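# Move every red foam block onto the desk

## Task

Get all red foam blocks in the room onto the desk, leaving every other object where it sits on its shelf, table or counter. The coffee table must be standing upright when the scene ends, and the robot must not have fallen or be left leaning. A block only counts if it rests on the desk by itself, not held there by the robot.

## Robot and tools

ROBOT. TidyBot++: a wheeled base (0.54 m long, 0.50 m wide, 0.38 m tall) on four powered casters carrying one seven-joint arm with a two-finger gripper. The shoulder sits 0.12 m ahead of the base centre, 0.68 m up. Cameras: base_camera (fixed on the base) and wrist_camera (looks along the hand). The arm begins folded, hand down, poking up to 0.08 m past the base front, elbow up to 1.15 m high. Objects may occasionally get nudged by something else.

FRAMES. Base frame: origin on the floor below the base centre, x forward, y left, z up; hand_pose is reported here as the midpoint between the finger pads, its z axis out along the fingers, fingers closing along its y axis. Odometry frame = base frame at scene start. base_odometry counts wheel rotation, so slip looks like travel; heading is positive leftward, -3.142 to 3.142. base_tilt is in degrees, forward and right positive. Expect ~1 degree fixed bias plus noise, and drift of a few cm and several degrees over ~30 moves.

execute_actions(actions, cameras). actions is a list holding one action or nothing (empty = just report state and images). An action may contain:
- base: exactly one key, each a relative offset from where the base last reported itself: translate_m (metres, forward +, -2 to 2), strafe_m (metres, left +, -2 to 2), rotate_rad (radians, counter-clockwise from above +, -6.3 to 6.3).
- joints: absolute target angles by name, in radians: joint_1_rad (any angle; whole-arm yaw, positive = clockwise from above, opposite to rotate_rad), joint_2_rad (shoulder, -2.249 to 2.249), joint_3_rad (any angle; upper-arm roll), joint_4_rad (elbow, -2.579 to 2.579), joint_5_rad (any angle; forearm roll), joint_6_rad (wrist, -2.099 to 2.099), joint_7_rad (any angle; hand roll, positive = counter-clockwise from above with hand down; at 1.57 fingers open left/right). gripper_pos is an absolute value 0 (open) to 1 (closed); finger gap is about 85 x (1 - gripper_pos) mm. Done tolerances: ±0.039 for joints 1-4, ±0.056 for 5-7, ±0.03 gripper. Any-angle joints go the short way; for larger turns send steps under half a turn.
- speeds: optional caps for this action only: translate_m and strafe_m 0.05-0.5 m/s, rotate_rad 0.1-1.57 rad/s (the maxima are defaults). A base move needing over 8.667 s is refused; an action lasts at most 15 s.
cameras: list of base_camera, wrist_camera or all; omitted/null/["all"] gives both, [] gives none. Unknown keys, unknown camera names or out-of-range values reject the whole call with no motion. Motions in an action start together. Anything left out of an action may keep pushing toward its old target unseen.

ARM GEOMETRY. Upper arm 0.42 m, forearm 0.31 m, hand 0.31 m to the hand point. With joint_1_rad=0, joint_3_rad=3.14, joint_5_rad=0 (near the start), the arm lies in the base x-z plane; angles from vertical (forward +): upper = j2, forearm = j2 - j4, hand = j2 - j4 - j6. Hand offset ahead of the shoulder = sum of length x sin(angle); above it = sum of length x cos(angle). A downward hand reaches at most about 0.94 m above the floor, only near the base. Closed fingertips extend ~20 mm beyond the hand point. Joints move up to 1.39 rad/s (1.22 for joints 5-7).

RESULT LINES. base_status/joint_status per motion: "done" (base: wheels turned the commanded amount, even if slipping or blocked short); "off_target" (stopped away, may still push); "contact_stop"/"time_out" (target dropped, holds there). "joint command not followed" with "cause:" means a self-collision check withheld arm targets (gripper still acts); those targets may be retried on later actions until replaced. Gripper at 1: "done" means empty; "off_target" with a reading means something is held. on_its_own lists motion you didn't command. motor_effort: percent of max, with [peak] in brackets; readings carry bias and noise. "ARM HIT" = the arm struck the base or itself. "pictures" names the images' order. If a call reports a stop, later calls in that same reply are skipped.

wait(seconds 0-10): nothing new commanded; returns state and images. zoom_image(camera, region [x0,y0,x1,y1] in pixels, max 504x504) enlarges the latest image. finished_scene(scene 1 or 2) ends that scene permanently and reveals the next task.

ACCURACY. Friction and load leave the hand 1-2 cm off (more when extended or holding weight). To correct, send each joint its previous command plus (desired minus read). While carrying something, never command a joint to its read angle, as the arm sinks. Trust camera images over hand_pose.

AVOID. The arm catching something above ~0.8 m while driving can tip the robot; sideways push on a raised hand can lift wheels; back off to straighten. A blocked base shoves until time-out. Torque limits: joints 1-4 at 104.5 N m (warn 56.7), joints 5-7 at 51.3 (warn 29.4); hitting a limit freezes the arm and gripper 10 s and skips the rest of the call. Holding loads heats motors: MOTOR HOT from 60 °C, OVER-TEMPERATURE FAULT at 75 °C (arm sags, keys show limit_stop_at_motor_heat; resend). Avoid dropping, slamming or knocking things, tipping the coffee table, or hard pushes.

Each tool is called after "Emit:" as name([rows], argument=value, ...), one row to a line, values as JSON.

## Session

Emit:
execute_actions(actions=[])

Scene clock: 0.00 s.
base_odometry: x=+0.000 y=+0.000 heading=+0.000 (m, m, rad; odometry frame)
base_tilt: forward=-0.6 right=-0.2 (deg)
base_status: not commanded
joint_positions: joint_1_rad=-0.021 joint_2_rad=-0.391 joint_3_rad=+3.092 joint_4_rad=-2.517 joint_5_rad=+0.058 joint_6_rad=-0.858 joint_7_rad=+1.627 gripper_pos=+0.000
joint_status: not commanded
motor_effort: joint_1_rad=+1 joint_2_rad=+1 joint_3_rad=+1 joint_4_rad=+12 joint_5_rad=+0 joint_6_rad=-1 joint_7_rad=+1 (%)
hand_pose: x=+0.2750 y=-0.0036 z=+0.5980 quat_wxyz=(+0.032, +0.993, +0.079, +0.079) (m; base frame)
pictures: base_camera, wrist_camera
Images, in order (width x height): base_camera 644x364, wrist_camera 644x476.

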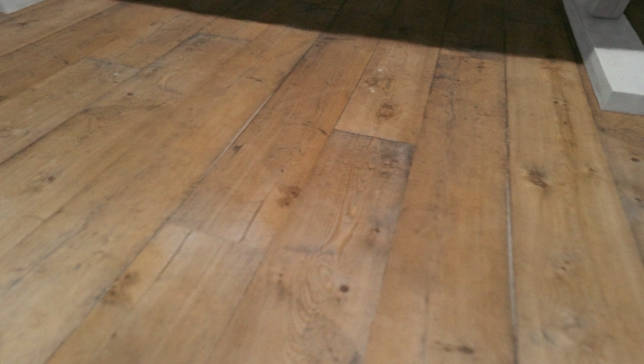

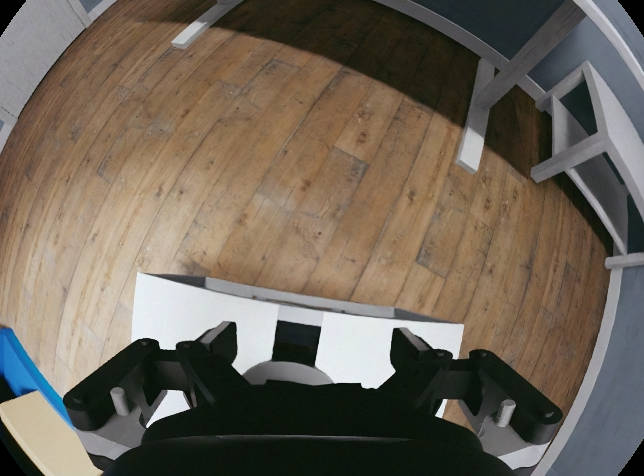

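Emit:
execute_actions([
  {"joints":{"joint_4_rad":-1.0,"joint_6_rad":-1.5}},
], cameras=["wrist_camera"])

Emit:
execute_actions([
  {"joints":{"joint_1_rad":-2.0}},
], cameras=["wrist_camera"])

Emit:
execute_actions([
  {"joints":{"joint_1_rad":-4.0}},
], cameras=["wrist_camera"])

Scene clock: 4.80 s.
base_odometry: x=+0.000 y=+0.000 heading=+0.000 (m, m, rad; odometry frame)
base_tilt: forward=-0.6 right=-0.2 (deg)
base_status: not commanded
joint_positions: joint_1_rad=-0.021 joint_2_rad=-0.391 joint_3_rad=+3.092 joint_4_rad=-1.020 joint_5_rad=+0.058 joint_6_rad=-1.459 joint_7_rad=+1.627 gripper_pos=+0.000
joint_status: all done
motor_effort: joint_1_rad=+1(1) joint_2_rad=-1(7) joint_3_rad=+1(1) joint_4_rad=+16(22) joint_5_rad=+0(0) joint_6_rad=+7(8) joint_7_rad=+1(1) (%)
hand_pose: x=+0.4133 y=+0.0120 z=+1.1713 quat_wxyz=(+0.032, +0.863, +0.046, +0.503) (m; base frame)
pictures: wrist_camera
camera_calibration (this result's frames):
wrist_camera: T_world_to_cam=[[0.0351834, -0.987771, 0.151892, -0.188088], [-0.47657, -0.150175, -0.866215, 1.27504], [0.878432, -0.0419108, -0.476026, 0.324614], [0, 0, 0, 1]] pos_world=[0.329112, 0.0192965, 1.28755]
Images, in order (width x height): wrist_camera 644x476.

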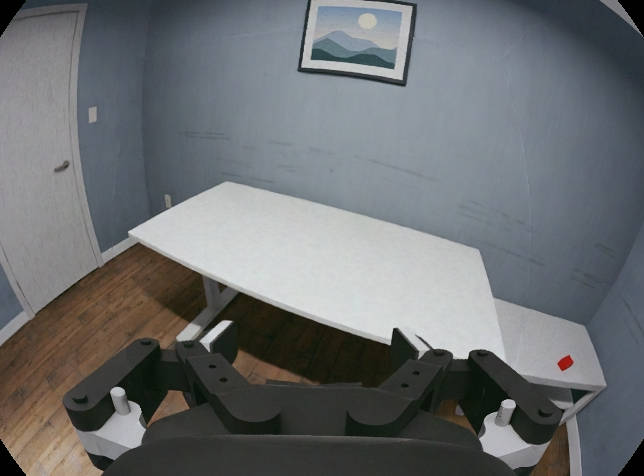

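Scene clock: 7.90 s.
base_odometry: x=+0.000 y=+0.000 heading=+0.000 (m, m, rad; odometry frame)
base_tilt: forward=-0.6 right=-0.2 (deg)
base_status: not commanded
joint_positions: joint_1_rad=-1.982 joint_2_rad=-0.391 joint_3_rad=+3.092 joint_4_rad=-1.020 joint_5_rad=+0.058 joint_6_rad=-1.459 joint_7_rad=+1.627 gripper_pos=+0.000
joint_status: all done
motor_effort: joint_1_rad=+1(1) joint_2_rad=-1(1) joint_3_rad=+1(2) joint_4_rad=+16(17) joint_5_rad=-1(0) joint_6_rad=+7(8) joint_7_rad=+2(2) (%)
hand_pose: x=-0.0041 y=+0.2676 z=+1.1713 quat_wxyz=(-0.400, +0.442, +0.742, +0.306) (m; base frame)
pictures: wrist_camera
camera_calibration (this result's frames):
wrist_camera: T_world_to_cam=[[0.900007, 0.408553, 0.151892, -0.291002], [0.320286, -0.383521, -0.866215, 1.18021], [-0.295641, 0.828249, -0.476026, 0.464329], [0, 0, 0, 1]] pos_world=[0.0211722, 0.186947, 1.28755]
Images, in order (width x height): wrist_camera 644x476.

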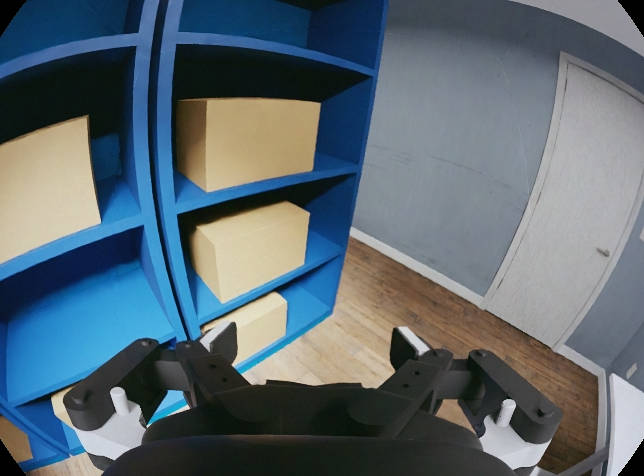

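Scene clock: 11.00 s.
base_odometry: x=+0.000 y=+0.000 heading=+0.000 (m, m, rad; odometry frame)
base_tilt: forward=-0.6 right=-0.2 (deg)
base_status: not commanded
joint_positions: joint_1_rad=-3.982 joint_2_rad=-0.391 joint_3_rad=+3.092 joint_4_rad=-1.020 joint_5_rad=+0.058 joint_6_rad=-1.459 joint_7_rad=+1.627 gripper_pos=+0.000
joint_status: all done
motor_effort: joint_1_rad=+0(1) joint_2_rad=-1(1) joint_3_rad=+1(2) joint_4_rad=+17(17) joint_5_rad=+0(0) joint_6_rad=+7(7) joint_7_rad=+1(2) (%)
hand_pose: x=-0.0731 y=-0.2233 z=+1.1713 quat_wxyz=(-0.474, -0.386, +0.773, -0.171) (m; base frame)
pictures: wrist_camera
camera_calibration (this result's frames):
wrist_camera: T_world_to_cam=[[-0.746078, 0.648303, 0.151892, -0.0951174], [0.215417, 0.450852, -0.866215, 1.19269], [-0.630051, -0.613544, -0.476025, 0.504123], [0, 0, 0, 1]] pos_world=[-0.0102674, -0.166761, 1.28755]
Images, in order (width x height): wrist_camera 644x476.

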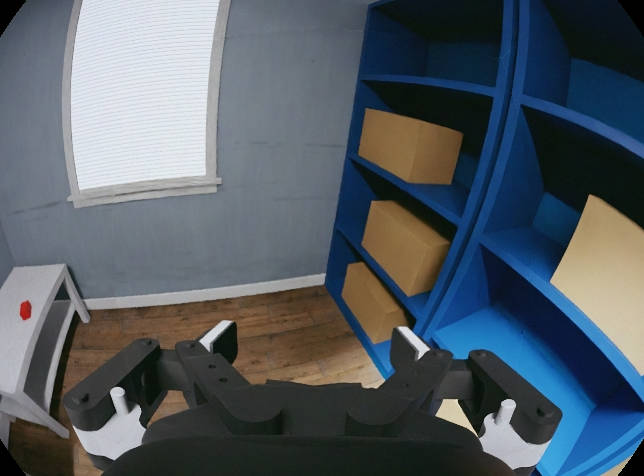

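Emit:
execute_actions([
  {"base":{"rotate_rad":-0.35},"joints":{"joint_1_rad":-5.9,"joint_2_rad":-0.39,"joint_4_rad":-2.3,"joint_6_rad":-0.2}},
])

Emit:
execute_actions([
  {"base":{"strafe_m":-0.7},"joints":{"joint_1_rad":0}},
])

Scene clock: 17.00 s.
base_odometry: x=+0.000 y=+0.000 heading=-0.350 (m, m, rad; odometry frame)
base_tilt: forward=-0.6 right=-0.2 (deg)
base_status: done
joint_positions: joint_1_rad=-5.883 joint_2_rad=-0.392 joint_3_rad=+3.092 joint_4_rad=-2.278 joint_5_rad=+0.058 joint_6_rad=-0.240 joint_7_rad=+1.627 gripper_pos=+0.000
joint_status: all done
motor_effort: joint_1_rad=+1(0) joint_2_rad=-7(9) joint_3_rad=+1(2) joint_4_rad=+23(25) joint_5_rad=-1(0) joint_6_rad=+7(7) joint_7_rad=+1(1) (%)
hand_pose: x=+0.4959 y=-0.1402 z=+0.8087 quat_wxyz=(-0.126, -0.868, +0.104, -0.469) (m; base frame)
pictures: base_camera, wrist_camera
camera_calibration (this result's frames):
wrist_camera: T_world_to_cam=[[-0.305956, -0.936378, 0.172009, -0.126154], [-0.537886, 0.0209394, -0.842758, 1.01293], [0.785538, -0.350368, -0.510071, 0.103411], [0, 0, 0, 1]] pos_world=[0.425009, -0.103106, 0.928101]
Images, in order (width x height): base_camera 644x364, wrist_camera 644x476.

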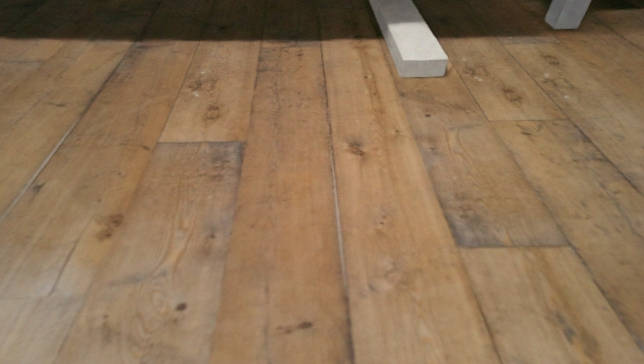

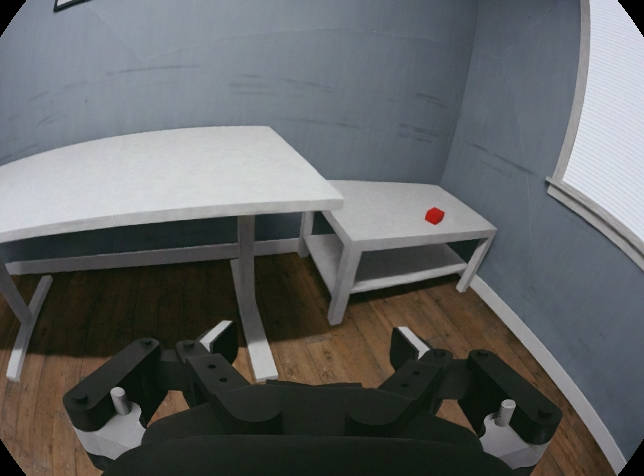

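Scene clock: 19.80 s.
base_odometry: x=-0.240 y=-0.658 heading=-0.350 (m, m, rad; odometry frame)
base_tilt: forward=-0.6 right=-0.2 (deg)
base_status: done
joint_positions: joint_1_rad=-6.267 joint_2_rad=-0.392 joint_3_rad=+3.092 joint_4_rad=-2.278 joint_5_rad=+0.058 joint_6_rad=-0.239 joint_7_rad=+1.627 gripper_pos=+0.000
joint_status: all done
motor_effort: joint_1_rad=+1(0) joint_2_rad=-7(8) joint_3_rad=+1(3) joint_4_rad=+23(23) joint_5_rad=-1(0) joint_6_rad=+8(8) joint_7_rad=+2(1) (%)
hand_pose: x=+0.5211 y=+0.0110 z=+0.8088 quat_wxyz=(-0.035, -0.871, -0.063, -0.485) (m; base frame)
pictures: base_camera, wrist_camera
camera_calibration (this result's frames):
wrist_camera: T_world_to_cam=[[0.066598, -0.982839, 0.172021, -0.170477], [-0.505947, -0.18186, -0.843175, 1.00935], [0.85999, -0.0308799, -0.509376, 0.0938005], [0, 0, 0, 1]] pos_world=[0.441365, 0.0189061, 0.928167]
Images, in order (width x height): base_camera 644x364, wrist_camera 644x476.

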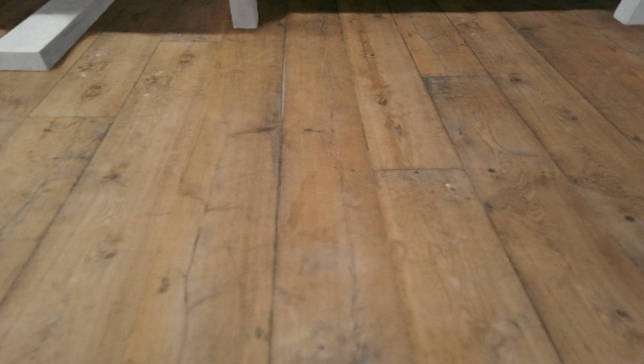

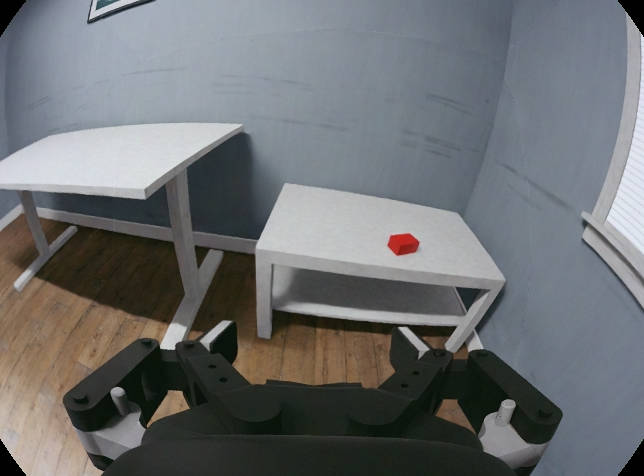

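Emit:
execute_actions([
  {"base":{"strafe_m":-0.27},"joints":{"joint_2_rad":0.652,"joint_3_rad":3.14,"joint_4_rad":-1.094,"joint_5_rad":0,"joint_6_rad":-1.395,"joint_7_rad":1.57}},
], cameras=[])

Emit:
execute_actions([
  {"base":{"translate_m":0.52}},
])

Scene clock: 25.97 s.
base_odometry: x=-0.332 y=-0.912 heading=-0.350 (m, m, rad; odometry frame)
base_tilt: forward=-0.6 right=-0.2 (deg)
base_status: done
joint_positions: joint_1_rad=-6.269 joint_2_rad=+0.647 joint_3_rad=+3.118 joint_4_rad=-1.118 joint_5_rad=+0.030 joint_6_rad=-1.356 joint_7_rad=+1.590 gripper_pos=+0.000
joint_status: all done
motor_effort: joint_1_rad=+1(1) joint_2_rad=-42(43) joint_3_rad=+0(3) joint_4_rad=+19(23) joint_5_rad=-1(1) joint_6_rad=-1(7) joint_7_rad=+2(2) (%)
hand_pose: x=+0.6875 y=-0.0049 z=+0.6459 quat_wxyz=(-0.008, -1.000, -0.015, -0.011) (m; base frame)
pictures: none
No camera images: the call's "cameras" was empty. Leave "cameras" out to get every camera's image.

Scene clock: 28.37 s.
base_odometry: x=+0.156 y=-1.090 heading=-0.350 (m, m, rad; odometry frame)
base_tilt: forward=-0.6 right=-0.1 (deg)
base_status: done
joint_positions: joint_1_rad=-6.269 joint_2_rad=+0.652 joint_3_rad=+3.119 joint_4_rad=-1.113 joint_5_rad=+0.029 joint_6_rad=-1.360 joint_7_rad=+1.590 gripper_pos=+0.000
joint_status: not commanded
motor_effort: joint_1_rad=+1(0) joint_2_rad=-43(45) joint_3_rad=+0(0) joint_4_rad=+18(20) joint_5_rad=-1(1) joint_6_rad=-1(1) joint_7_rad=+1(2) (%)
hand_pose: x=+0.6878 y=-0.0049 z=+0.6448 quat_wxyz=(-0.007, -1.000, -0.014, -0.009) (m; base frame)
pictures: base_camera, wrist_camera
camera_calibration (this result's frames):
wrist_camera: T_world_to_cam=[[0.0665577, -0.996507, 0.0504291, -0.0906809], [-0.997226, -0.0681228, -0.0299776, 0.766615], [0.0333083, -0.048294, -0.998278, 0.750191], [0, 0, 0, 1]] pos_world=[0.745537, -0.00191048, 0.776454]
Images, in order (width x height): base_camera 644x364, wrist_camera 644x476.

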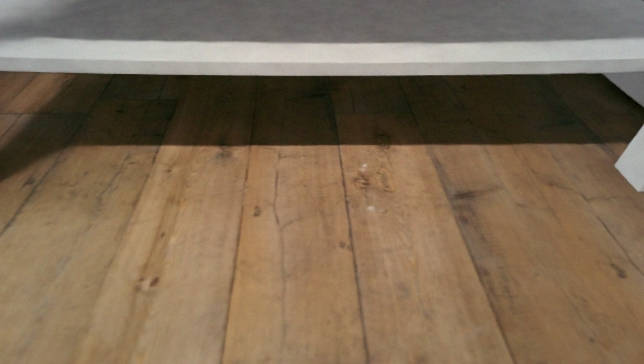

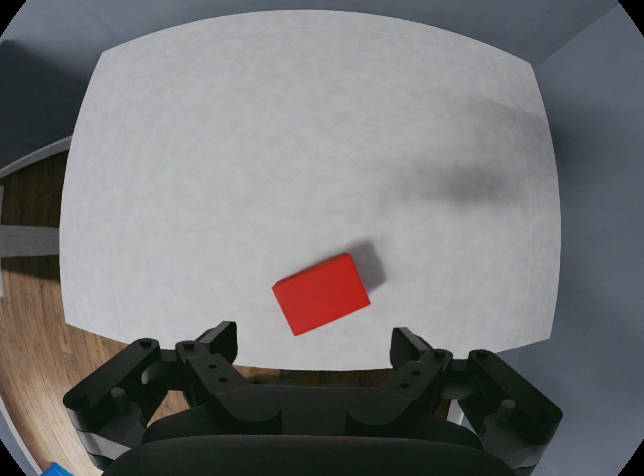

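Emit:
execute_actions([
  {"joints":{"joint_7_rad":0.4,"joint_1_rad":0.04,"joint_2_rad":0.76,"joint_4_rad":-1.2,"joint_6_rad":-1.2}},
], cameras=["wrist_camera"])

Scene clock: 31.73 s.
base_odometry: x=+0.156 y=-1.090 heading=-0.350 (m, m, rad; odometry frame)
base_tilt: forward=-0.6 right=-0.2 (deg)
base_status: not commanded
joint_positions: joint_1_rad=-6.262 joint_2_rad=+0.756 joint_3_rad=+3.119 joint_4_rad=-1.179 joint_5_rad=+0.029 joint_6_rad=-1.238 joint_7_rad=+0.400 gripper_pos=+0.000
joint_status: all done
motor_effort: joint_1_rad=+1(0) joint_2_rad=-44(46) joint_3_rad=+0(0) joint_4_rad=+17(19) joint_5_rad=-1(1) joint_6_rad=-1(1) joint_7_rad=+1(2) (%)
hand_pose: x=+0.6913 y=-0.0084 z=+0.5649 quat_wxyz=(-0.014, -0.835, +0.550, +0.010) (m; base frame)
pictures: wrist_camera
camera_calibration (this result's frames):
wrist_camera: T_world_to_cam=[[-0.901009, -0.428368, 0.0684357, 0.573178], [-0.430038, 0.902742, -0.0111432, 0.372864], [-0.0570064, -0.0394701, -0.997593, 0.7323], [0, 0, 0, 1]] pos_world=[0.71853, -0.0621649, 0.695467]
Images, in order (width x height): wrist_camera 644x476.

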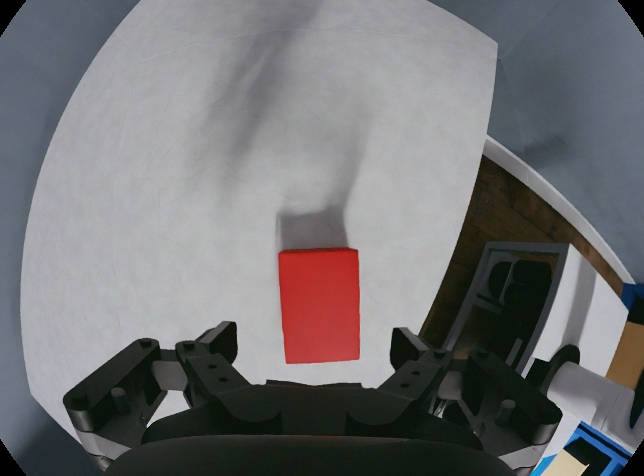

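Emit:
execute_actions([
  {"joints":{"joint_2_rad":0.81,"joint_4_rad":-1.35,"joint_6_rad":-0.97}},
], cameras=["wrist_camera"])

Emit:
execute_actions([
  {"joints":{"gripper_pos":1}},
], cameras=["wrist_camera"])

Scene clock: 34.40 s.
base_odometry: x=+0.156 y=-1.090 heading=-0.350 (m, m, rad; odometry frame)
base_tilt: forward=-0.6 right=-0.2 (deg)
base_status: not commanded
joint_positions: joint_1_rad=-6.262 joint_2_rad=+0.811 joint_3_rad=+3.119 joint_4_rad=-1.333 joint_5_rad=+0.029 joint_6_rad=-1.008 joint_7_rad=+0.400 gripper_pos=+0.000
joint_status: all done
motor_effort: joint_1_rad=+1(1) joint_2_rad=-44(47) joint_3_rad=+0(0) joint_4_rad=+15(17) joint_5_rad=-1(1) joint_6_rad=-2(1) joint_7_rad=+1(1) (%)
hand_pose: x=+0.6847 y=-0.0066 z=+0.4899 quat_wxyz=(-0.007, -0.836, +0.549, +0.002) (m; base frame)
pictures: wrist_camera
camera_calibration (this result's frames):
wrist_camera: T_world_to_cam=[[-0.900163, -0.432895, 0.0480389, 0.582439], [-0.43406, 0.900728, -0.016738, 0.373054], [-0.0360242, -0.0359187, -0.998705, 0.643293], [0, 0, 0, 1]] pos_world=[0.709392, -0.0607784, 0.620725]
Images, in order (width x height): wrist_camera 644x476.

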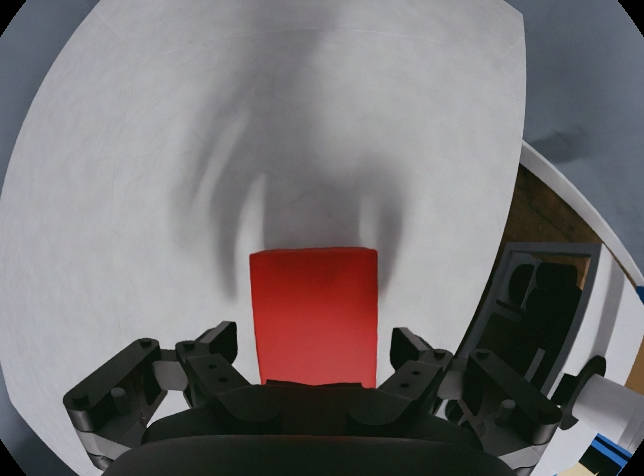

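Scene clock: 35.50 s.
base_odometry: x=+0.156 y=-1.090 heading=-0.350 (m, m, rad; odometry frame)
base_tilt: forward=-0.6 right=-0.2 (deg)
base_status: not commanded
joint_positions: joint_1_rad=-6.262 joint_2_rad=+0.808 joint_3_rad=+3.119 joint_4_rad=-1.333 joint_5_rad=+0.029 joint_6_rad=-1.008 joint_7_rad=+0.400 gripper_pos=+0.394
joint_status: gripper_pos off_target (ended at +0.394, target +1.000)
motor_effort: joint_1_rad=+0(1) joint_2_rad=-45(46) joint_3_rad=+0(0) joint_4_rad=+16(17) joint_5_rad=-1(0) joint_6_rad=+0(2) joint_7_rad=+1(2) (%)
hand_pose: x=+0.6854 y=-0.0066 z=+0.4920 quat_wxyz=(-0.005, -0.836, +0.549, +0.001) (m; base frame)
pictures: wrist_camera
camera_calibration (this result's frames):
wrist_camera: T_world_to_cam=[[-0.900348, -0.432871, 0.0446809, 0.584767], [-0.433972, 0.900738, -0.0183992, 0.374161], [-0.0322813, -0.035956, -0.998832, 0.642903], [0, 0, 0, 1]] pos_world=[0.709623, -0.0607764, 0.622909]
Images, in order (width x height): wrist_camera 644x476.

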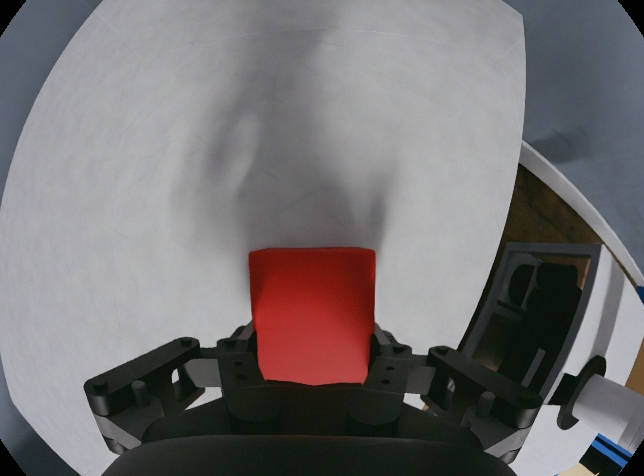

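Emit:
execute_actions([
  {"base":{"translate_m":-0.15},"joints":{"joint_2_rad":0.3,"joint_4_rad":-0.95,"joint_6_rad":-1.65,"joint_7_rad":1.57},"speeds":{"translate_m":0.1}},
])

Emit:
execute_actions([
  {"base":{"strafe_m":0.35}},
])

Scene clock: 40.83 s.
base_odometry: x=+0.015 y=-1.039 heading=-0.350 (m, m, rad; odometry frame)
base_tilt: forward=-0.6 right=-0.1 (deg)
base_status: done
joint_positions: joint_1_rad=-6.261 joint_2_rad=+0.293 joint_3_rad=+3.120 joint_4_rad=-0.968 joint_5_rad=+0.028 joint_6_rad=-1.615 joint_7_rad=+1.555 gripper_pos=+0.394
joint_status: all done
motor_effort: joint_1_rad=+1(1) joint_2_rad=-31(50) joint_3_rad=+0(1) joint_4_rad=+20(21) joint_5_rad=-1(0) joint_6_rad=+1(2) joint_7_rad=+1(1) (%)
hand_pose: x=+0.6214 y=-0.0091 z=+0.8802 quat_wxyz=(-0.010, -0.991, +0.011, -0.132) (m; base frame)
pictures: base_camera, wrist_camera
camera_calibration (this result's frames):
wrist_camera: T_world_to_cam=[[0.00385291, -0.998199, 0.059874, -0.0716465], [-0.961192, -0.0202135, -0.27514, 0.901031], [0.275855, -0.0564903, -0.959538, 0.802296], [0, 0, 0, 1]] pos_world=[0.645022, -0.00798251, 1.02203]
Images, in order (width x height): base_camera 644x364, wrist_camera 644x476.

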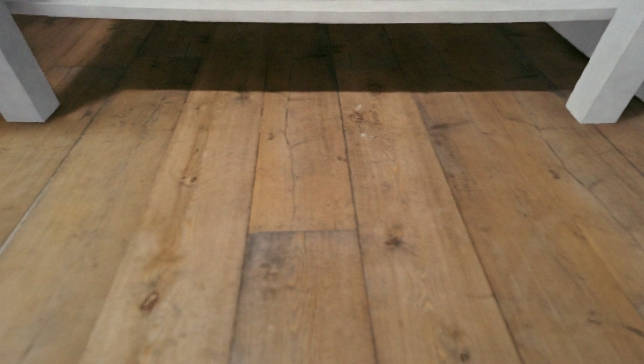

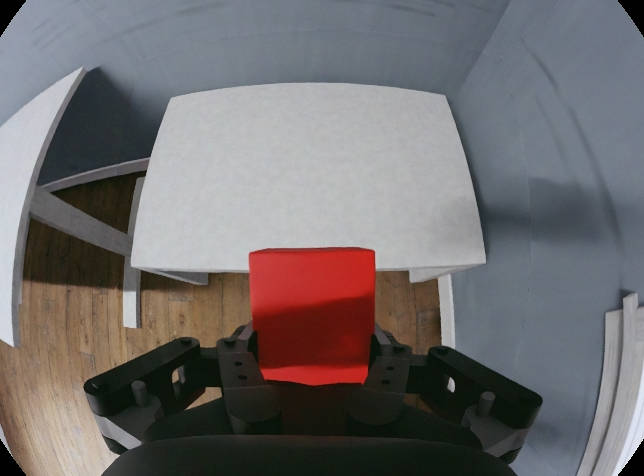

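Scene clock: 42.87 s.
base_odometry: x=+0.135 y=-0.710 heading=-0.350 (m, m, rad; odometry frame)
base_tilt: forward=-0.6 right=-0.2 (deg)
base_status: done
joint_positions: joint_1_rad=-6.254 joint_2_rad=+0.294 joint_3_rad=+3.125 joint_4_rad=-0.968 joint_5_rad=+0.024 joint_6_rad=-1.615 joint_7_rad=+1.555 gripper_pos=+0.394
joint_status: not commanded
motor_effort: joint_1_rad=+1(4) joint_2_rad=-31(33) joint_3_rad=+1(3) joint_4_rad=+20(21) joint_5_rad=-1(0) joint_6_rad=+2(3) joint_7_rad=+1(1) (%)
hand_pose: x=+0.6215 y=-0.0139 z=+0.8799 quat_wxyz=(-0.009, -0.991, +0.017, -0.132) (m; base frame)
pictures: base_camera, wrist_camera
camera_calibration (this result's frames):
wrist_camera: T_world_to_cam=[[-0.0074299, -0.998319, 0.0574848, -0.0672832], [-0.961526, -0.00865445, -0.274576, 0.900752], [0.274612, -0.0573132, -0.959846, 0.802727], [0, 0, 0, 1]] pos_world=[0.645158, -0.0133677, 1.02169]
Images, in order (width x height): base_camera 644x364, wrist_camera 644x476.

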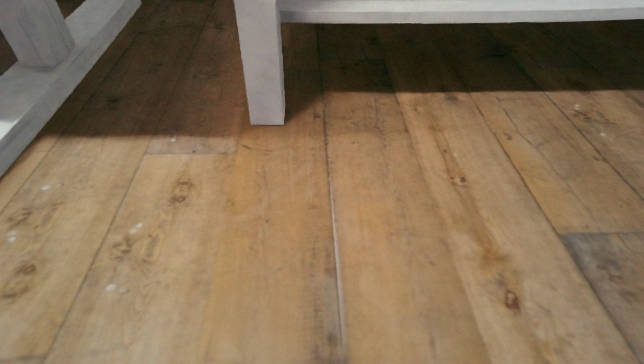

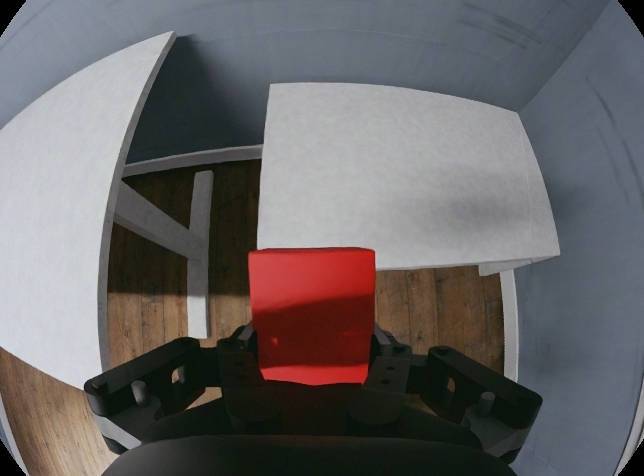

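Emit:
execute_actions([
  {"base":{"strafe_m":0.5}},
])

Emit:
execute_actions([
  {"joints":{"joint_2_rad":0.36,"joint_4_rad":-1.1,"joint_6_rad":-1.63}},
])

Scene clock: 47.00 s.
base_odometry: x=+0.306 y=-0.240 heading=-0.349 (m, m, rad; odometry frame)
base_tilt: forward=-0.6 right=-0.2 (deg)
base_status: done
joint_positions: joint_1_rad=-6.251 joint_2_rad=+0.294 joint_3_rad=+3.127 joint_4_rad=-0.968 joint_5_rad=+0.022 joint_6_rad=-1.615 joint_7_rad=+1.555 gripper_pos=+0.394
joint_status: not commanded
motor_effort: joint_1_rad=+2(5) joint_2_rad=-31(32) joint_3_rad=+1(3) joint_4_rad=+20(20) joint_5_rad=-1(0) joint_6_rad=+2(2) joint_7_rad=+2(2) (%)
hand_pose: x=+0.6214 y=-0.0153 z=+0.8799 quat_wxyz=(-0.009, -0.991, +0.019, -0.132) (m; base frame)
pictures: base_camera, wrist_camera
camera_calibration (this result's frames):
wrist_camera: T_world_to_cam=[[-0.0109384, -0.998332, 0.056681, -0.0658311], [-0.961553, -0.00505361, -0.274573, 0.900782], [0.274401, -0.0575052, -0.959894, 0.8028], [0, 0, 0, 1]] pos_world=[0.64514, -0.015004, 1.02167]
Images, in order (width x height): base_camera 644x364, wrist_camera 644x476.

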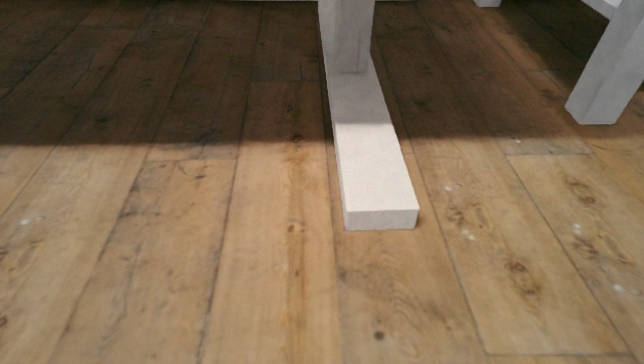

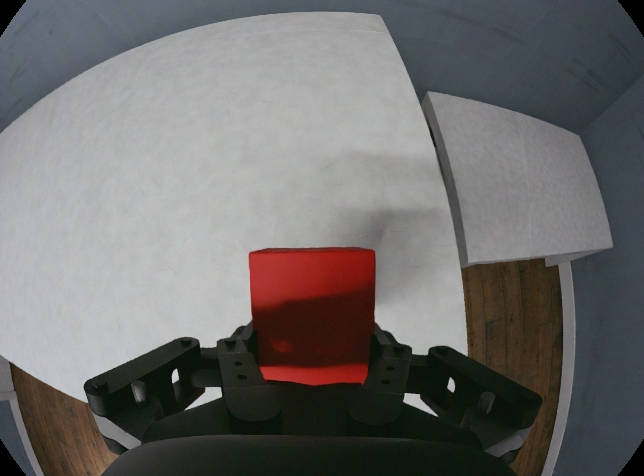

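Scene clock: 48.13 s.
base_odometry: x=+0.306 y=-0.240 heading=-0.349 (m, m, rad; odometry frame)
base_tilt: forward=-0.6 right=-0.2 (deg)
base_status: not commanded
joint_positions: joint_1_rad=-6.251 joint_2_rad=+0.364 joint_3_rad=+3.127 joint_4_rad=-1.086 joint_5_rad=+0.022 joint_6_rad=-1.615 joint_7_rad=+1.555 gripper_pos=+0.394
joint_status: all done
motor_effort: joint_1_rad=+1(1) joint_2_rad=-34(36) joint_3_rad=+0(0) joint_4_rad=+20(22) joint_5_rad=-1(1) joint_6_rad=+0(2) joint_7_rad=+1(1) (%)
hand_pose: x=+0.6043 y=-0.0150 z=+0.8027 quat_wxyz=(-0.009, -0.999, +0.018, -0.038) (m; base frame)
pictures: base_camera, wrist_camera
camera_calibration (this result's frames):
wrist_camera: T_world_to_cam=[[0.0000136018, -0.998574, 0.0533865, -0.0652723], [-0.995938, -0.00482047, -0.0899113, 0.735673], [0.0900404, -0.0531684, -0.994518, 0.872729], [0, 0, 0, 1]] pos_world=[0.654104, -0.0152313, 0.937574]
Images, in order (width x height): base_camera 644x364, wrist_camera 644x476.

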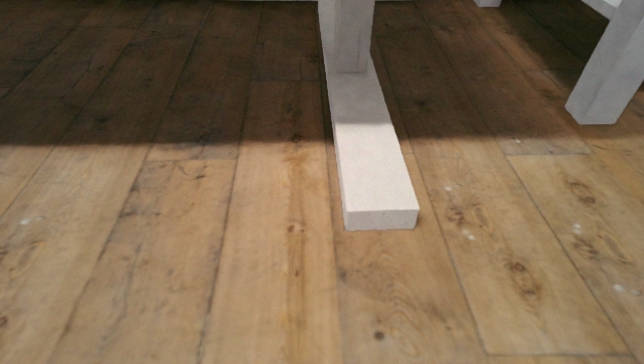

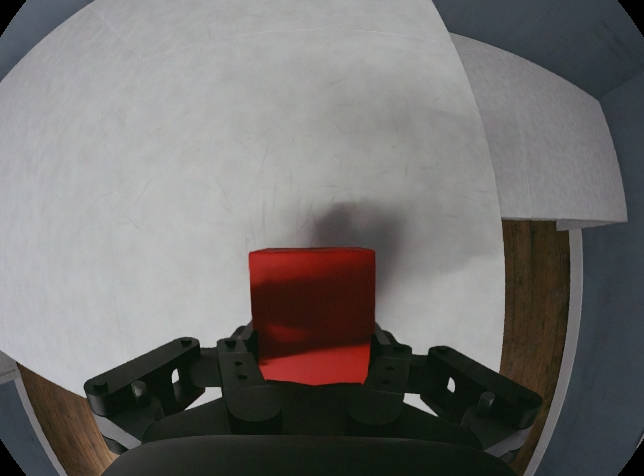

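Emit:
execute_actions([
  {"joints":{"joint_2_rad":0.425}},
], cameras=["wrist_camera"])

Scene clock: 50.07 s.
base_odometry: x=+0.306 y=-0.240 heading=-0.349 (m, m, rad; odometry frame)
base_tilt: forward=-0.6 right=-0.2 (deg)
base_status: not commanded
joint_positions: joint_1_rad=-6.251 joint_2_rad=+0.426 joint_3_rad=+3.127 joint_4_rad=-1.086 joint_5_rad=+0.022 joint_6_rad=-1.615 joint_7_rad=+1.555 gripper_pos=+0.394
joint_status: all done
motor_effort: joint_1_rad=+1(1) joint_2_rad=-35(38) joint_3_rad=+0(0) joint_4_rad=+19(20) joint_5_rad=-1(0) joint_6_rad=-1(0) joint_7_rad=+1(1) (%)
hand_pose: x=+0.6109 y=-0.0152 z=+0.7723 quat_wxyz=(-0.008, -1.000, +0.017, -0.007) (m; base frame)
pictures: wrist_camera
camera_calibration (this result's frames):
wrist_camera: T_world_to_cam=[[0.00326311, -0.998677, 0.0513139, -0.0642459], [-0.999597, -0.00470397, -0.0279836, 0.693885], [0.0281879, -0.0512019, -0.99829, 0.882661], [0, 0, 0, 1]] pos_world=[0.668935, -0.0157029, 0.903866]
Images, in order (width x height): wrist_camera 644x476.

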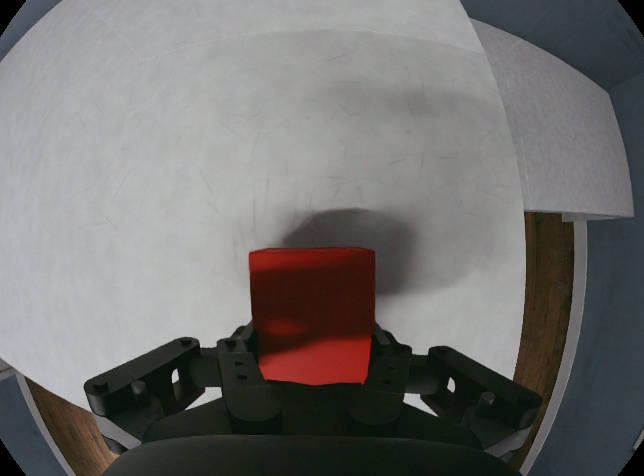

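Slightly lower, release, then re-check the shelves.

Emit:
execute_actions([
  {"joints":{"joint_2_rad":0.46}},
], cameras=["wrist_camera"])

Emit:
execute_actions([
  {"joints":{"gripper_pos":0}},
], cameras=[])

Emit:
execute_actions([
  {"joints":{"joint_2_rad":-0.2}},
], cameras=["wrist_camera"])

Emit:
execute_actions([
  {"joints":{"joint_1_rad":-2.8,"joint_6_rad":-1.1}},
], cameras=["wrist_camera"])

Scene clock: 52.63 s.
base_odometry: x=+0.306 y=-0.240 heading=-0.349 (m, m, rad; odometry frame)
base_tilt: forward=-0.6 right=-0.2 (deg)
base_status: not commanded
joint_positions: joint_1_rad=-6.251 joint_2_rad=+0.449 joint_3_rad=+3.127 joint_4_rad=-1.086 joint_5_rad=+0.022 joint_6_rad=-1.616 joint_7_rad=+1.555 gripper_pos=+0.394
joint_status: all done
motor_effort: joint_1_rad=+1(1) joint_2_rad=-33(37) joint_3_rad=+0(0) joint_4_rad=+19(19) joint_5_rad=-1(1) joint_6_rad=+2(1) joint_7_rad=+2(1) (%)
hand_pose: x=+0.6127 y=-0.0152 z=+0.7609 quat_wxyz=(-0.008, -1.000, +0.017, +0.005) (m; base frame)
pictures: wrist_camera
camera_calibration (this result's frames):
wrist_camera: T_world_to_cam=[[0.00446342, -0.998715, 0.0504746, -0.0638201], [-0.99998, -0.0046844, -0.00426059, 0.677579], [0.00449156, -0.0504545, -0.998716, 0.886], [0, 0, 0, 1]] pos_world=[0.67387, -0.0158613, 0.890971]
Images, in order (width x height): wrist_camera 644x476.

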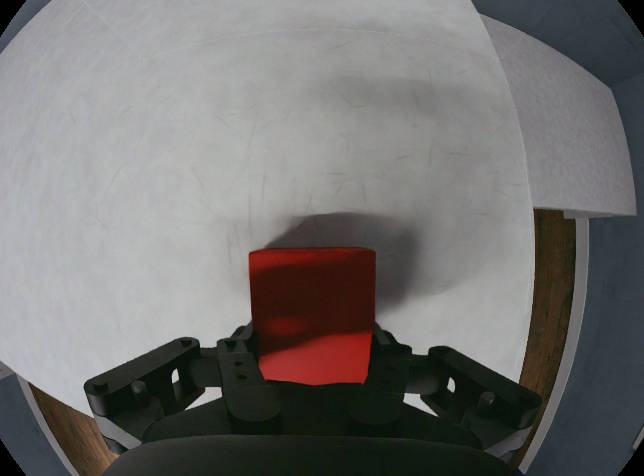

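Scene clock: 53.73 s.
base_odometry: x=+0.306 y=-0.240 heading=-0.349 (m, m, rad; odometry frame)
base_tilt: forward=-0.6 right=-0.2 (deg)
base_status: not commanded
joint_positions: joint_1_rad=-6.251 joint_2_rad=+0.454 joint_3_rad=+3.127 joint_4_rad=-1.086 joint_5_rad=+0.022 joint_6_rad=-1.616 joint_7_rad=+1.555 gripper_pos=+0.000
joint_status: all done
motor_effort: joint_1_rad=+1(1) joint_2_rad=-36(37) joint_3_rad=+0(0) joint_4_rad=+19(19) joint_5_rad=-1(1) joint_6_rad=-1(1) joint_7_rad=+1(1) (%)
hand_pose: x=+0.6131 y=-0.0152 z=+0.7584 quat_wxyz=(-0.008, -1.000, +0.017, +0.007) (m; base frame)
pictures: none
No camera images: the call's "cameras" was empty. Leave "cameras" out to get every camera's image.

Scene clock: 55.63 s.
base_odometry: x=+0.306 y=-0.240 heading=-0.349 (m, m, rad; odometry frame)
base_tilt: forward=-0.6 right=-0.2 (deg)
base_status: not commanded
joint_positions: joint_1_rad=-6.251 joint_2_rad=-0.203 joint_3_rad=+3.127 joint_4_rad=-1.086 joint_5_rad=+0.022 joint_6_rad=-1.616 joint_7_rad=+1.555 gripper_pos=+0.000
joint_status: all done
motor_effort: joint_1_rad=+1(1) joint_2_rad=-9(39) joint_3_rad=+1(0) joint_4_rad=+19(20) joint_5_rad=-1(1) joint_6_rad=+4(6) joint_7_rad=+2(2) (%)
hand_pose: x=+0.4635 y=-0.0105 z=+1.0443 quat_wxyz=(-0.012, -0.949, +0.019, -0.316) (m; base frame)
pictures: wrist_camera
camera_calibration (this result's frames):
wrist_camera: T_world_to_cam=[[-0.0335657, -0.997506, 0.0620846, -0.0672105], [-0.792548, -0.0112791, -0.609706, 1.06569], [0.608886, -0.0696702, -0.790193, 0.671904], [0, 0, 0, 1]] pos_world=[0.433244, -0.00821114, 1.18486]
Images, in order (width x height): wrist_camera 644x476.

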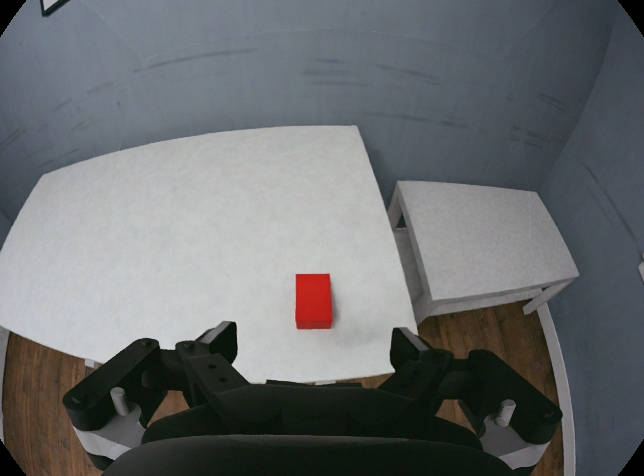

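Scene clock: 59.37 s.
base_odometry: x=+0.306 y=-0.240 heading=-0.349 (m, m, rad; odometry frame)
base_tilt: forward=-0.7 right=-0.2 (deg)
base_status: not commanded
joint_positions: joint_1_rad=-9.066 joint_2_rad=-0.203 joint_3_rad=+3.127 joint_4_rad=-1.086 joint_5_rad=+0.022 joint_6_rad=-1.140 joint_7_rad=+1.555 gripper_pos=+0.000
joint_status: all done
motor_effort: joint_1_rad=+1(0) joint_2_rad=-12(12) joint_3_rad=+1(2) joint_4_rad=+20(21) joint_5_rad=-1(1) joint_6_rad=+8(7) joint_7_rad=+1(1) (%)
hand_pose: x=-0.2921 y=+0.1510 z=+1.1573 quat_wxyz=(+0.521, -0.152, -0.834, -0.099) (m; base frame)
pictures: wrist_camera
camera_calibration (this result's frames):
wrist_camera: T_world_to_cam=[[0.369498, 0.927514, 0.0564779, -0.104939], [0.412651, -0.109325, -0.904305, 1.24535], [-0.83258, 0.357445, -0.423135, 0.322137], [0, 0, 0, 1]] pos_world=[-0.206917, 0.118335, 1.26841]
Images, in order (width x height): wrist_camera 644x476.

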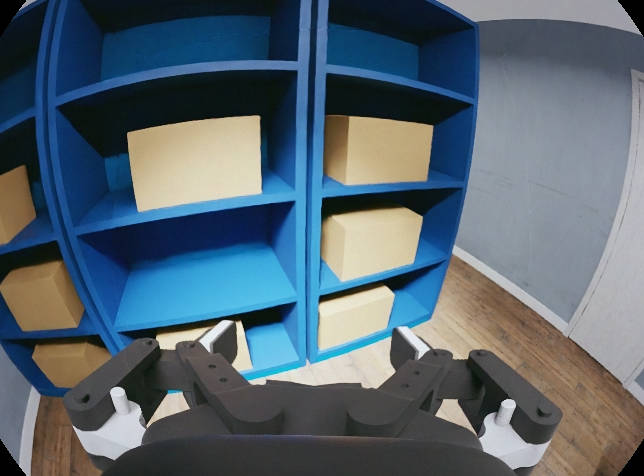

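Emit:
execute_actions([
  {"base":{"strafe_m":1.2},"joints":{"joint_6_rad":-1.5}},
])

Scene clock: 64.07 s.
base_odometry: x=+0.716 y=+0.888 heading=-0.349 (m, m, rad; odometry frame)
base_tilt: forward=-0.7 right=-0.2 (deg)
base_status: done
joint_positions: joint_1_rad=-9.068 joint_2_rad=-0.203 joint_3_rad=+3.128 joint_4_rad=-1.088 joint_5_rad=+0.022 joint_6_rad=-1.483 joint_7_rad=+1.555 gripper_pos=+0.000
joint_status: all done
motor_effort: joint_1_rad=+1(2) joint_2_rad=-11(12) joint_3_rad=+1(3) joint_4_rad=+19(21) joint_5_rad=-1(0) joint_6_rad=+6(8) joint_7_rad=+2(2) (%)
hand_pose: x=-0.2334 y=+0.1308 z=+1.0701 quat_wxyz=(+0.370, -0.168, -0.911, -0.073) (m; base frame)
pictures: base_camera, wrist_camera
camera_calibration (this result's frames):
wrist_camera: T_world_to_cam=[[0.356395, 0.932341, 0.0610079, -0.111535], [0.674624, -0.211606, -0.707182, 1.00358], [-0.646425, 0.293194, -0.704395, 0.6942], [0, 0, 0, 1]] pos_world=[-0.188538, 0.112816, 1.20551]
Images, in order (width x height): base_camera 644x364, wrist_camera 644x476.

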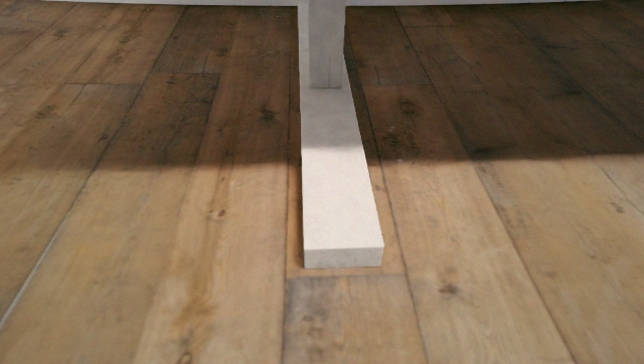

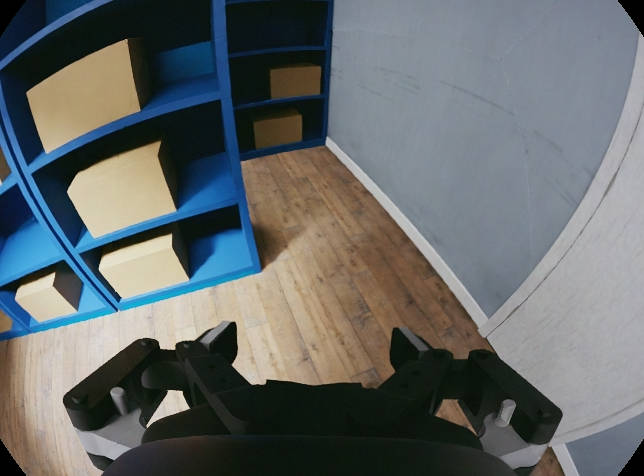

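Emit:
execute_actions([
  {"base":{"strafe_m":0.7},"joints":{"joint_1_rad":2.4,"joint_2_rad":-0.4,"joint_6_rad":-1.6}},
])

Emit:
execute_actions([
  {"base":{"translate_m":-1.5},"joints":{"joint_1_rad":2.0}},
])

Scene clock: 68.73 s.
base_odometry: x=+0.956 y=+1.546 heading=-0.349 (m, m, rad; odometry frame)
base_tilt: forward=-0.7 right=-0.2 (deg)
base_status: done
joint_positions: joint_1_rad=-10.148 joint_2_rad=-0.398 joint_3_rad=+3.128 joint_4_rad=-1.088 joint_5_rad=+0.022 joint_6_rad=-1.561 joint_7_rad=+1.555 gripper_pos=+0.000
joint_status: all done
motor_effort: joint_1_rad=+1(2) joint_2_rad=+0(11) joint_3_rad=+1(2) joint_4_rad=+17(19) joint_5_rad=-1(0) joint_6_rad=+6(7) joint_7_rad=+2(1) (%)
hand_pose: x=-0.0898 y=-0.1845 z=+1.1164 quat_wxyz=(+0.405, +0.315, -0.846, +0.146) (m; base frame)
pictures: base_camera, wrist_camera
camera_calibration (this result's frames):
wrist_camera: T_world_to_cam=[[-0.647751, 0.759552, 0.0591544, 0.00844319], [0.439462, 0.435942, -0.785384, 1.05843], [-0.622328, -0.482737, -0.616176, 0.672534], [0, 0, 0, 1]] pos_world=[-0.0411323, -0.143169, 1.24517]
Images, in order (width x height): base_camera 644x364, wrist_camera 644x476.

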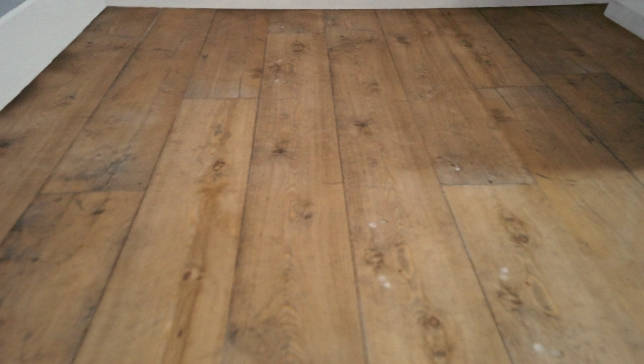

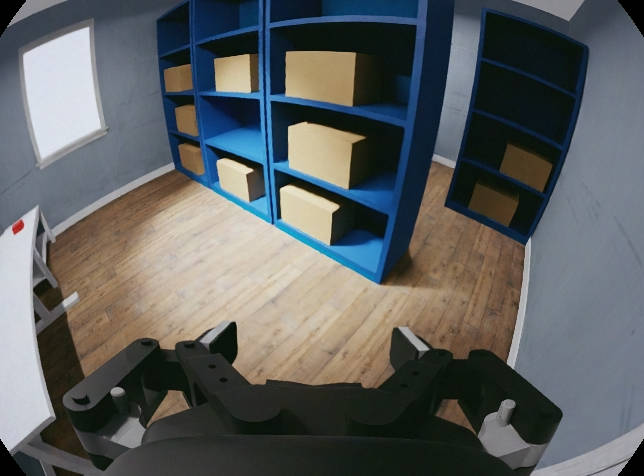

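Scene clock: 73.10 s.
base_odometry: x=-0.454 y=+2.059 heading=-0.349 (m, m, rad; odometry frame)
base_tilt: forward=-0.6 right=-0.2 (deg)
base_status: done
joint_positions: joint_1_rad=-10.549 joint_2_rad=-0.401 joint_3_rad=+3.129 joint_4_rad=-1.088 joint_5_rad=+0.022 joint_6_rad=-1.562 joint_7_rad=+1.555 gripper_pos=+0.000
joint_status: all done
motor_effort: joint_1_rad=+1(1) joint_2_rad=-1(3) joint_3_rad=+1(3) joint_4_rad=+17(18) joint_5_rad=-1(0) joint_6_rad=+6(7) joint_7_rad=+1(1) (%)
hand_pose: x=-0.0010 y=-0.2502 z=+1.1168 quat_wxyz=(+0.369, +0.476, -0.766, +0.225) (m; base frame)
pictures: base_camera, wrist_camera
camera_calibration (this result's frames):
wrist_camera: T_world_to_cam=[[-0.892459, 0.447282, 0.0587873, 0.0378971], [0.234718, 0.571663, -0.786199, 1.08302], [-0.38526, -0.687852, -0.61517, 0.644123], [0, 0, 0, 1]] pos_world=[0.027772, -0.193011, 1.24549]
Images, in order (width x height): base_camera 644x364, wrist_camera 644x476.

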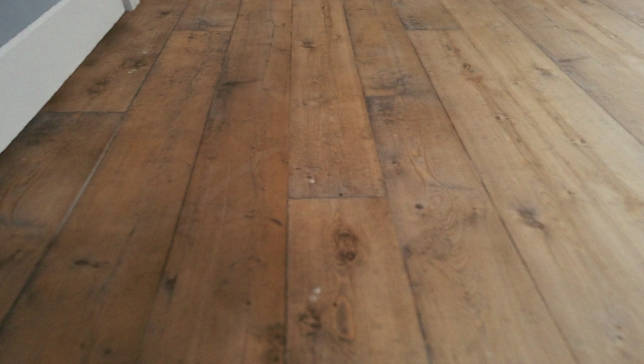

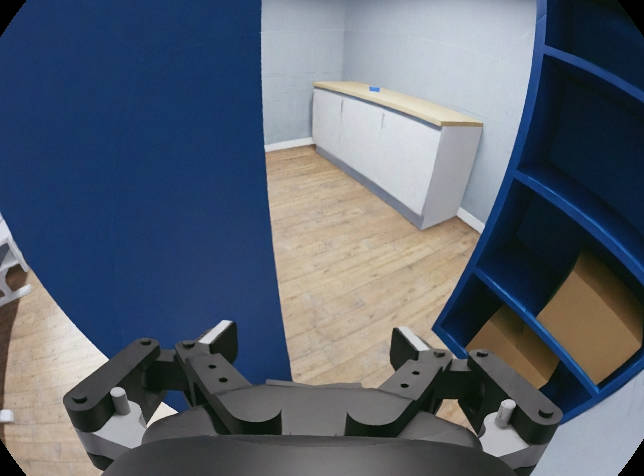

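Emit:
execute_actions([
  {"base":{"translate_m":-0.5},"joints":{"joint_1_rad":1.4}},
])

Scene clock: 80.50 s.
base_odometry: x=-0.924 y=+2.231 heading=-0.349 (m, m, rad; odometry frame)
base_tilt: forward=-0.7 right=-0.2 (deg)
base_status: done
joint_positions: joint_1_rad=-11.148 joint_2_rad=-0.401 joint_3_rad=+3.132 joint_4_rad=-1.088 joint_5_rad=+0.022 joint_6_rad=-1.562 joint_7_rad=+1.555 gripper_pos=+0.000
joint_status: all done
motor_effort: joint_1_rad=+1(2) joint_2_rad=-1(2) joint_3_rad=+1(3) joint_4_rad=+17(17) joint_5_rad=+0(0) joint_6_rad=+7(7) joint_7_rad=+2(1) (%)
hand_pose: x=+0.1599 y=-0.2744 z=+1.1168 quat_wxyz=(+0.286, +0.680, -0.592, +0.323) (m; base frame)
pictures: base_camera, wrist_camera
camera_calibration (this result's frames):
wrist_camera: T_world_to_cam=[[-0.989602, -0.131794, 0.0576102, 0.0502772], [-0.12632, 0.604791, -0.786302, 1.12605], [0.0687878, -0.785403, -0.615151, 0.590112], [0, 0, 0, 1]] pos_world=[0.151405, -0.210922, 1.24552]
Images, in order (width x height): base_camera 644x364, wrist_camera 644x476.

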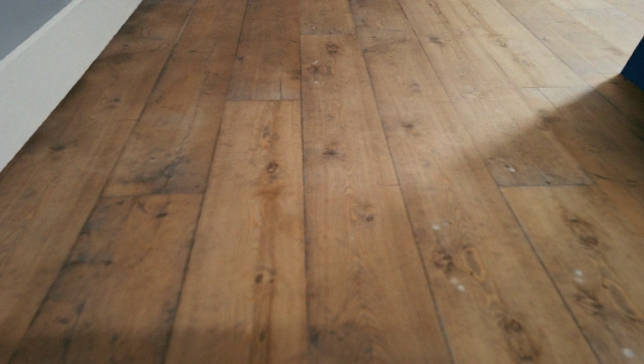

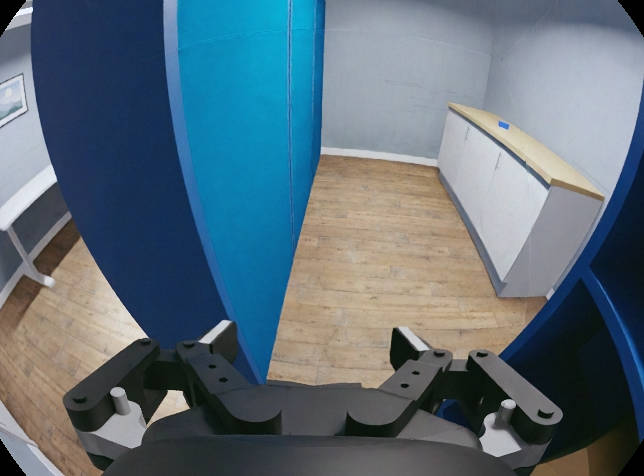

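Emit:
finished_scene(scene=1)

The scene is finished: the task was done.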